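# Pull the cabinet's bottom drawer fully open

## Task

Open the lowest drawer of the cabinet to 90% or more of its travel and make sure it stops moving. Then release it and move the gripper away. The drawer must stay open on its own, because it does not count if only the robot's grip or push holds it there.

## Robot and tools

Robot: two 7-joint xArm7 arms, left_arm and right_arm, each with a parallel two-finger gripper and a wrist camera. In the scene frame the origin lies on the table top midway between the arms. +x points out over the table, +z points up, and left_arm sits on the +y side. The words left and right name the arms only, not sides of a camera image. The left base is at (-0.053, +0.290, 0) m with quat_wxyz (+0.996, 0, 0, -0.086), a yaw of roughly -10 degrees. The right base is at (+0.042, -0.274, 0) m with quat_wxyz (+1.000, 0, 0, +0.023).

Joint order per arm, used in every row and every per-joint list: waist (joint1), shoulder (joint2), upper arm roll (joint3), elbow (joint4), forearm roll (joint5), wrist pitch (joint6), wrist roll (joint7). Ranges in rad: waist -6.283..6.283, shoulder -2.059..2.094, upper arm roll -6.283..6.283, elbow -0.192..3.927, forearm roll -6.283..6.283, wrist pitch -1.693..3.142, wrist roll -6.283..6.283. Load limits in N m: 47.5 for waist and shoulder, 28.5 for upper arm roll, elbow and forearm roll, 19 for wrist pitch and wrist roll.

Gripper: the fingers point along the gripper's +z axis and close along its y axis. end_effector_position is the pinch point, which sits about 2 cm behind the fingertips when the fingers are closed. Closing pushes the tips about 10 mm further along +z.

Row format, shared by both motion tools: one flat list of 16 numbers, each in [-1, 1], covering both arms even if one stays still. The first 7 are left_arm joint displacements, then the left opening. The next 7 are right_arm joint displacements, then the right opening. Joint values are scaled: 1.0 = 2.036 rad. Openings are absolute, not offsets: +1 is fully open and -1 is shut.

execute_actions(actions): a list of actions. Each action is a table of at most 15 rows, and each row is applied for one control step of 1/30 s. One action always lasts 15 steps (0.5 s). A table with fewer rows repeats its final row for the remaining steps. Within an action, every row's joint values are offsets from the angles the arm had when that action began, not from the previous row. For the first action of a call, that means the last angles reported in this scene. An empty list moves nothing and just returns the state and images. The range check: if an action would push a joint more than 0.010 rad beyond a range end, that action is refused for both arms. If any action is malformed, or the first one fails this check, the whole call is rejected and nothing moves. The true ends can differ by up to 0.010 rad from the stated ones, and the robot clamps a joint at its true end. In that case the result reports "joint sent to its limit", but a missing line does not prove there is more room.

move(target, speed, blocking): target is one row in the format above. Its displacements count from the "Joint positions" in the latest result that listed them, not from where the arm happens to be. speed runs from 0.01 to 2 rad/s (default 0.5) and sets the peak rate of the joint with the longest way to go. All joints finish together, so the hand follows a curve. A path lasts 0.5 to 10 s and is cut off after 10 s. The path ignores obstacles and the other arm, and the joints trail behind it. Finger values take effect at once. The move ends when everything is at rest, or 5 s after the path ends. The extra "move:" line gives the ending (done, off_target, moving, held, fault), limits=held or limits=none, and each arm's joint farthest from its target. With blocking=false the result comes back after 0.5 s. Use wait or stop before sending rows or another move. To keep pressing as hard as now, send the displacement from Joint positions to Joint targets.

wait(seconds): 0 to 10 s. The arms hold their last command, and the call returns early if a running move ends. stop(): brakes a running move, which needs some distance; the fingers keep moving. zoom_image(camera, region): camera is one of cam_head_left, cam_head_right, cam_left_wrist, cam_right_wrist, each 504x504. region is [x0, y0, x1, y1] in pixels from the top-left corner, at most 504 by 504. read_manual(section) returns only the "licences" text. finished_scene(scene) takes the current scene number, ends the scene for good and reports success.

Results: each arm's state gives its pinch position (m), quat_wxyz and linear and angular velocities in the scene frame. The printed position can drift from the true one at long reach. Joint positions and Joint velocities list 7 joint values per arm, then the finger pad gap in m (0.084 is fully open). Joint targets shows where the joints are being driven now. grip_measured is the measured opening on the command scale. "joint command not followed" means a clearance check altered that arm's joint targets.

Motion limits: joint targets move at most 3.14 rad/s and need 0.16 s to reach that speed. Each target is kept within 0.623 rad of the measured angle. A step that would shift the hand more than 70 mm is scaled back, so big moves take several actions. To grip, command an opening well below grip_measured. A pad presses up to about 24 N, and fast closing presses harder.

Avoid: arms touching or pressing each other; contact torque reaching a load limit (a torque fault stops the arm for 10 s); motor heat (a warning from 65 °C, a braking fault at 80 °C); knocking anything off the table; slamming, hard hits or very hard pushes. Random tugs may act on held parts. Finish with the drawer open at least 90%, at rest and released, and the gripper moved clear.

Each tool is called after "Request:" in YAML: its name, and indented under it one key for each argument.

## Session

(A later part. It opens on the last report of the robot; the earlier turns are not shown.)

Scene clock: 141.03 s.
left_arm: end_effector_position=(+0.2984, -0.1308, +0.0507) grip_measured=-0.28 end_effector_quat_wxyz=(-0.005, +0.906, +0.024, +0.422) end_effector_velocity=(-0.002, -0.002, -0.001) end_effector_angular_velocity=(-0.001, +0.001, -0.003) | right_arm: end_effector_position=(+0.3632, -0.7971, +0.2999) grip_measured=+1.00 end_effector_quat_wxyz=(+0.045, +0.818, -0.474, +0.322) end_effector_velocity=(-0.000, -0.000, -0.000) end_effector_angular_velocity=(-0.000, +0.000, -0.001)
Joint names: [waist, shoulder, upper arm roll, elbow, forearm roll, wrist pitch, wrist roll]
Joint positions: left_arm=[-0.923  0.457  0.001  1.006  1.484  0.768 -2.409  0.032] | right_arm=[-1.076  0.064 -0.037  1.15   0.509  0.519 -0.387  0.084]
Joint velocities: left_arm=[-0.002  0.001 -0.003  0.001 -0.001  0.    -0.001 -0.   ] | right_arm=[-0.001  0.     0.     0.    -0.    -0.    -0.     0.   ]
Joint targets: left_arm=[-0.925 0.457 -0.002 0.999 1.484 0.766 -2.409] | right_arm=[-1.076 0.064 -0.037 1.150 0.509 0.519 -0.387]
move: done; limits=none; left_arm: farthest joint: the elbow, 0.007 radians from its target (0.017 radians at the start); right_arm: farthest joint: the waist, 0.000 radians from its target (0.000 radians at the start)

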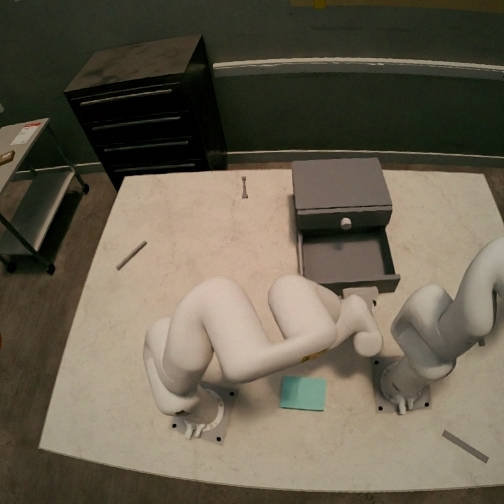

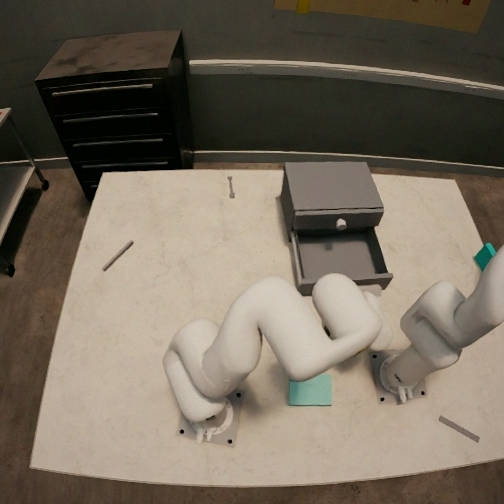

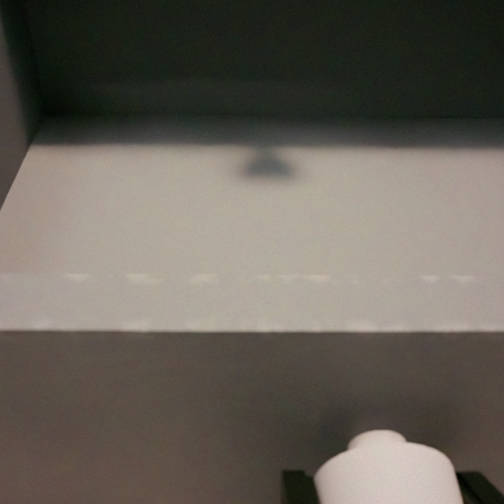

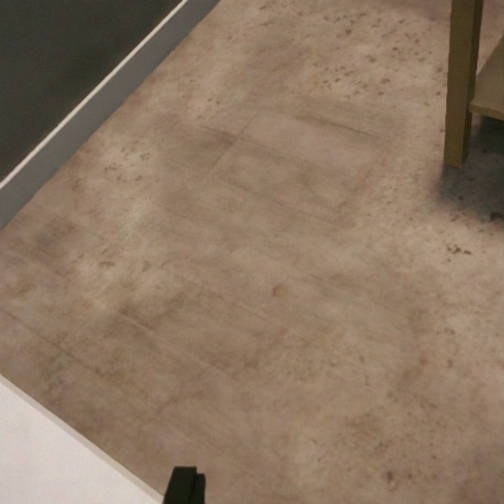

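Request:
execute_actions:
  actions:
    - [[0,0,0,0,0,0,0,-0.3,0,0,0,0,0,0,0,1],[0,0,0,0,0,0,0,-0.2,0,0,0,0,0,0,0,1],[0,0,0,0,0,0,0,0,0,0,0,0,0,0,0,1],[0,0,0,0,0,0,0,1,0,0,0,0,0,0,0,1]]

Request:
move:
  target: [0,-0.32,0,-0.19,0,0,0,1,0,0,0,0,0,0,0,1]
  speed: 0.8

Scene clock: 145.20 s.
left_arm: end_effector_position=(+0.2971, -0.1310, +0.0500) grip_measured=+1.00 end_effector_quat_wxyz=(-0.005, +0.907, +0.023, +0.421) end_effector_velocity=(+0.005, -0.001, +0.004) end_effector_angular_velocity=(-0.005, -0.009, +0.004) | right_arm: end_effector_position=(+0.3632, -0.7971, +0.2999) grip_measured=+1.00 end_effector_quat_wxyz=(+0.045, +0.818, -0.474, +0.322) end_effector_velocity=(-0.001, -0.000, -0.000) end_effector_angular_velocity=(+0.001, +0.000, -0.001)
Joint names: [waist, shoulder, upper arm roll, elbow, forearm roll, wrist pitch, wrist roll]
Joint positions: left_arm=[-0.924  0.457  0.     1.005  1.484  0.768 -2.409  0.084] | right_arm=[-1.076  0.064 -0.037  1.15   0.509  0.519 -0.387  0.084]
Joint velocities: left_arm=[ 0.003 -0.002  0.003  0.007  0.003  0.003  0.001  0.   ] | right_arm=[-0.001 -0.    -0.001 -0.    -0.     0.001  0.    -0.   ]
Joint targets: left_arm=[-0.923 0.457 0.001 1.006 1.484 0.768 -2.409] | right_arm=[-1.076 0.064 -0.037 1.150 0.509 0.519 -0.387]

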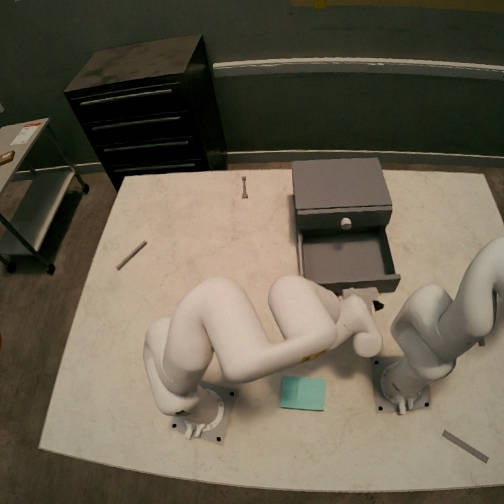

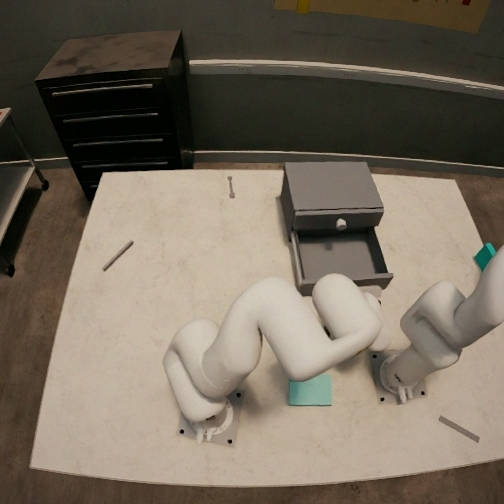

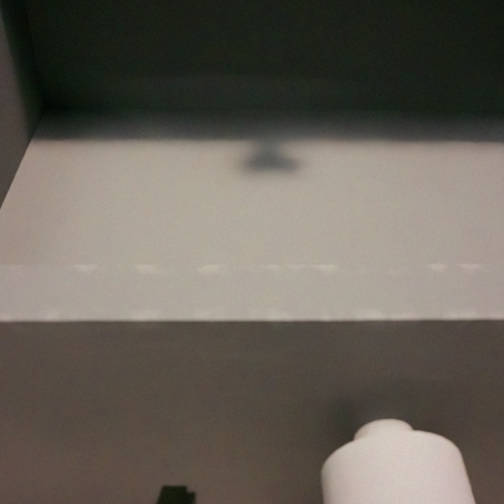

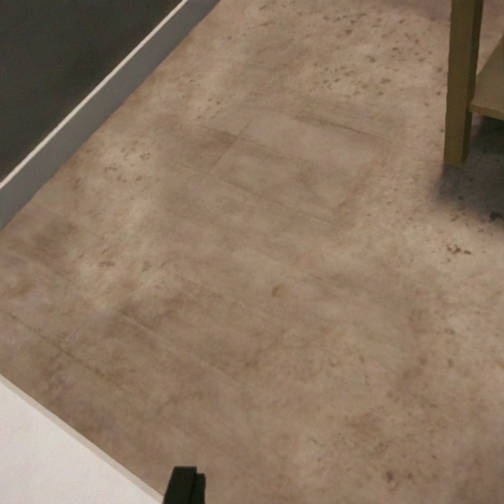

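Scene clock: 146.50 s.
left_arm: end_effector_position=(+0.2632, -0.0647, +0.2168) grip_measured=+1.00 end_effector_quat_wxyz=(+0.103, +0.874, +0.072, +0.469) end_effector_velocity=(+0.000, -0.000, +0.003) end_effector_angular_velocity=(-0.005, -0.002, +0.000) | right_arm: end_effector_position=(+0.3632, -0.7971, +0.2999) grip_measured=+1.00 end_effector_quat_wxyz=(+0.045, +0.818, -0.474, +0.322) end_effector_velocity=(+0.001, +0.000, +0.000) end_effector_angular_velocity=(-0.001, -0.000, +0.001)
Joint names: [waist, shoulder, upper arm roll, elbow, forearm roll, wrist pitch, wrist roll]
Joint positions: left_arm=[-0.924 -0.193  0.     0.619  1.484  0.768 -2.409  0.084] | right_arm=[-1.076  0.064 -0.037  1.15   0.509  0.519 -0.387  0.084]
Joint velocities: left_arm=[-0.    -0.005  0.     0.001 -0.    -0.     0.001 -0.   ] | right_arm=[ 0.001 -0.     0.    -0.    -0.    -0.001 -0.     0.   ]
Joint targets: left_arm=[-0.924 -0.195 0.000 0.618 1.484 0.768 -2.409] | right_arm=[-1.076 0.064 -0.037 1.150 0.509 0.519 -0.387]
move: done; limits=none; left_arm: farthest joint: the shoulder, 0.001 radians from its target (0.651 radians at the start); right_arm: farthest joint: the waist, 0.000 radians from its target (0.000 radians at the start)

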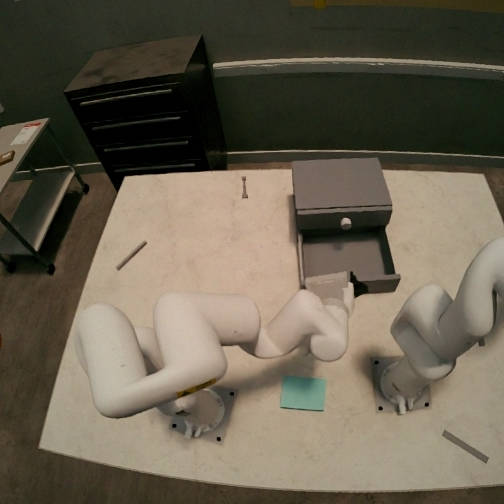

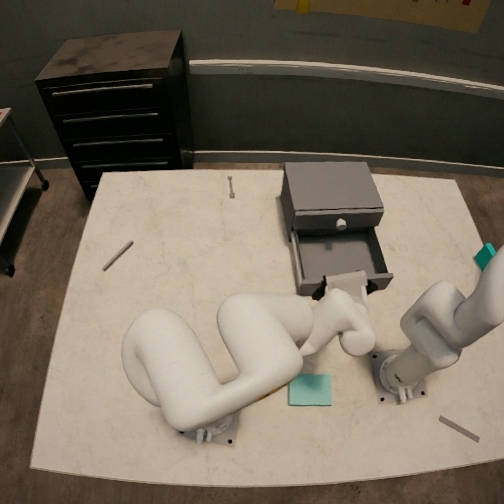

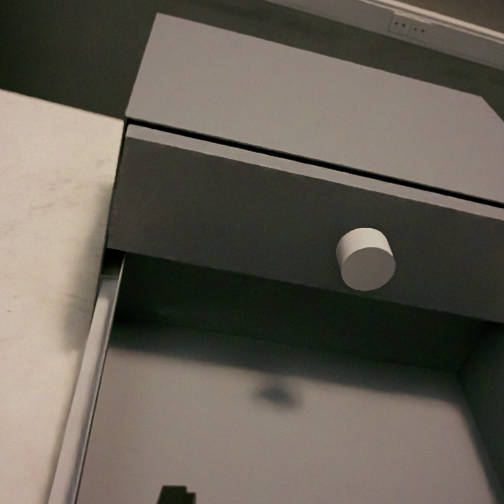

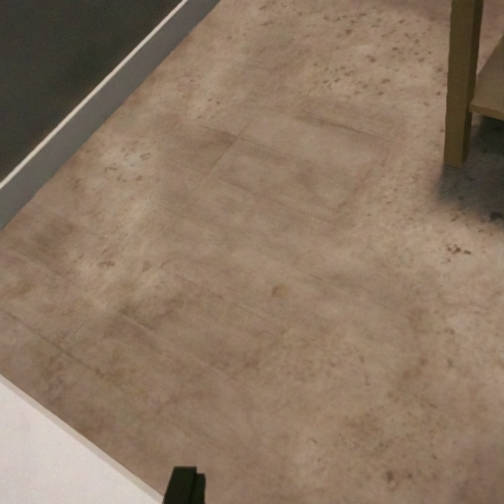

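Request:
move:
  target: [0.45,-0.08,0,0,0,0,0,1,0,0,0,0,0,0,0,1]
  speed: 1.2

Scene clock: 149.93 s.
left_arm: end_effector_position=(+0.4227, +0.3230, +0.2918) grip_measured=+1.00 end_effector_quat_wxyz=(-0.067, +0.715, +0.465, +0.518) end_effector_velocity=(-0.000, +0.007, +0.001) end_effector_angular_velocity=(-0.002, -0.002, +0.016) | right_arm: end_effector_position=(+0.3632, -0.7971, +0.2999) grip_measured=+1.00 end_effector_quat_wxyz=(+0.045, +0.818, -0.474, +0.322) end_effector_velocity=(+0.000, +0.000, +0.000) end_effector_angular_velocity=(+0.000, +0.000, +0.000)
Joint names: [waist, shoulder, upper arm roll, elbow, forearm roll, wrist pitch, wrist roll]
Joint positions: left_arm=[-0.009 -0.356 -0.001  0.618  1.484  0.768 -2.409  0.084] | right_arm=[-1.076  0.064 -0.037  1.15   0.509  0.519 -0.387  0.084]
Joint velocities: left_arm=[ 0.006 -0.     0.008  0.002  0.     0.002 -0.001  0.   ] | right_arm=[ 0.001 -0.001 -0.    -0.001 -0.     0.001 -0.    -0.   ]
Joint targets: left_arm=[-0.008 -0.356 0.000 0.619 1.484 0.768 -2.409] | right_arm=[-1.076 0.064 -0.037 1.150 0.509 0.519 -0.387]
move: done; limits=none; left_arm: farthest joint: the waist, 0.001 radians from its target (0.916 radians at the start); right_arm: farthest joint: the waist, 0.000 radians from its target (0.000 radians at the start)

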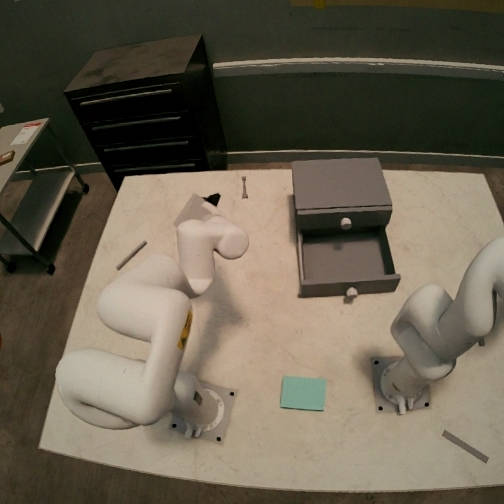

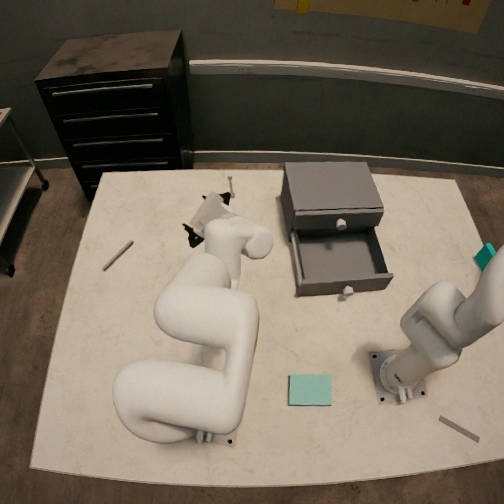

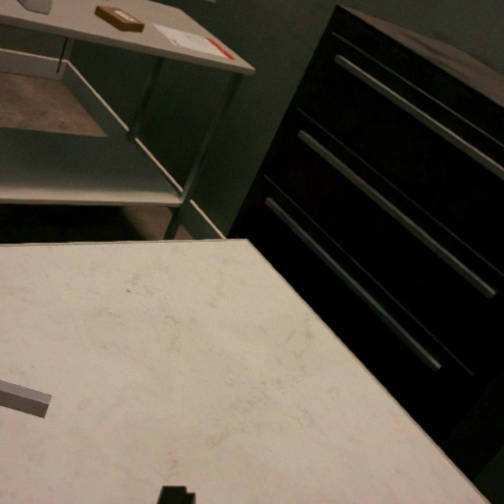

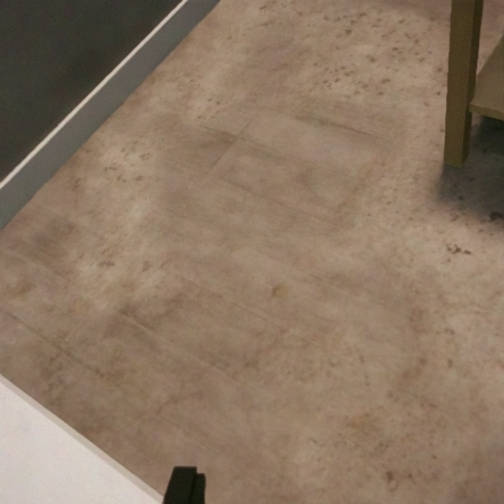

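Request:
finished_scene:
  scene: 1

The scene is finished: the task was done.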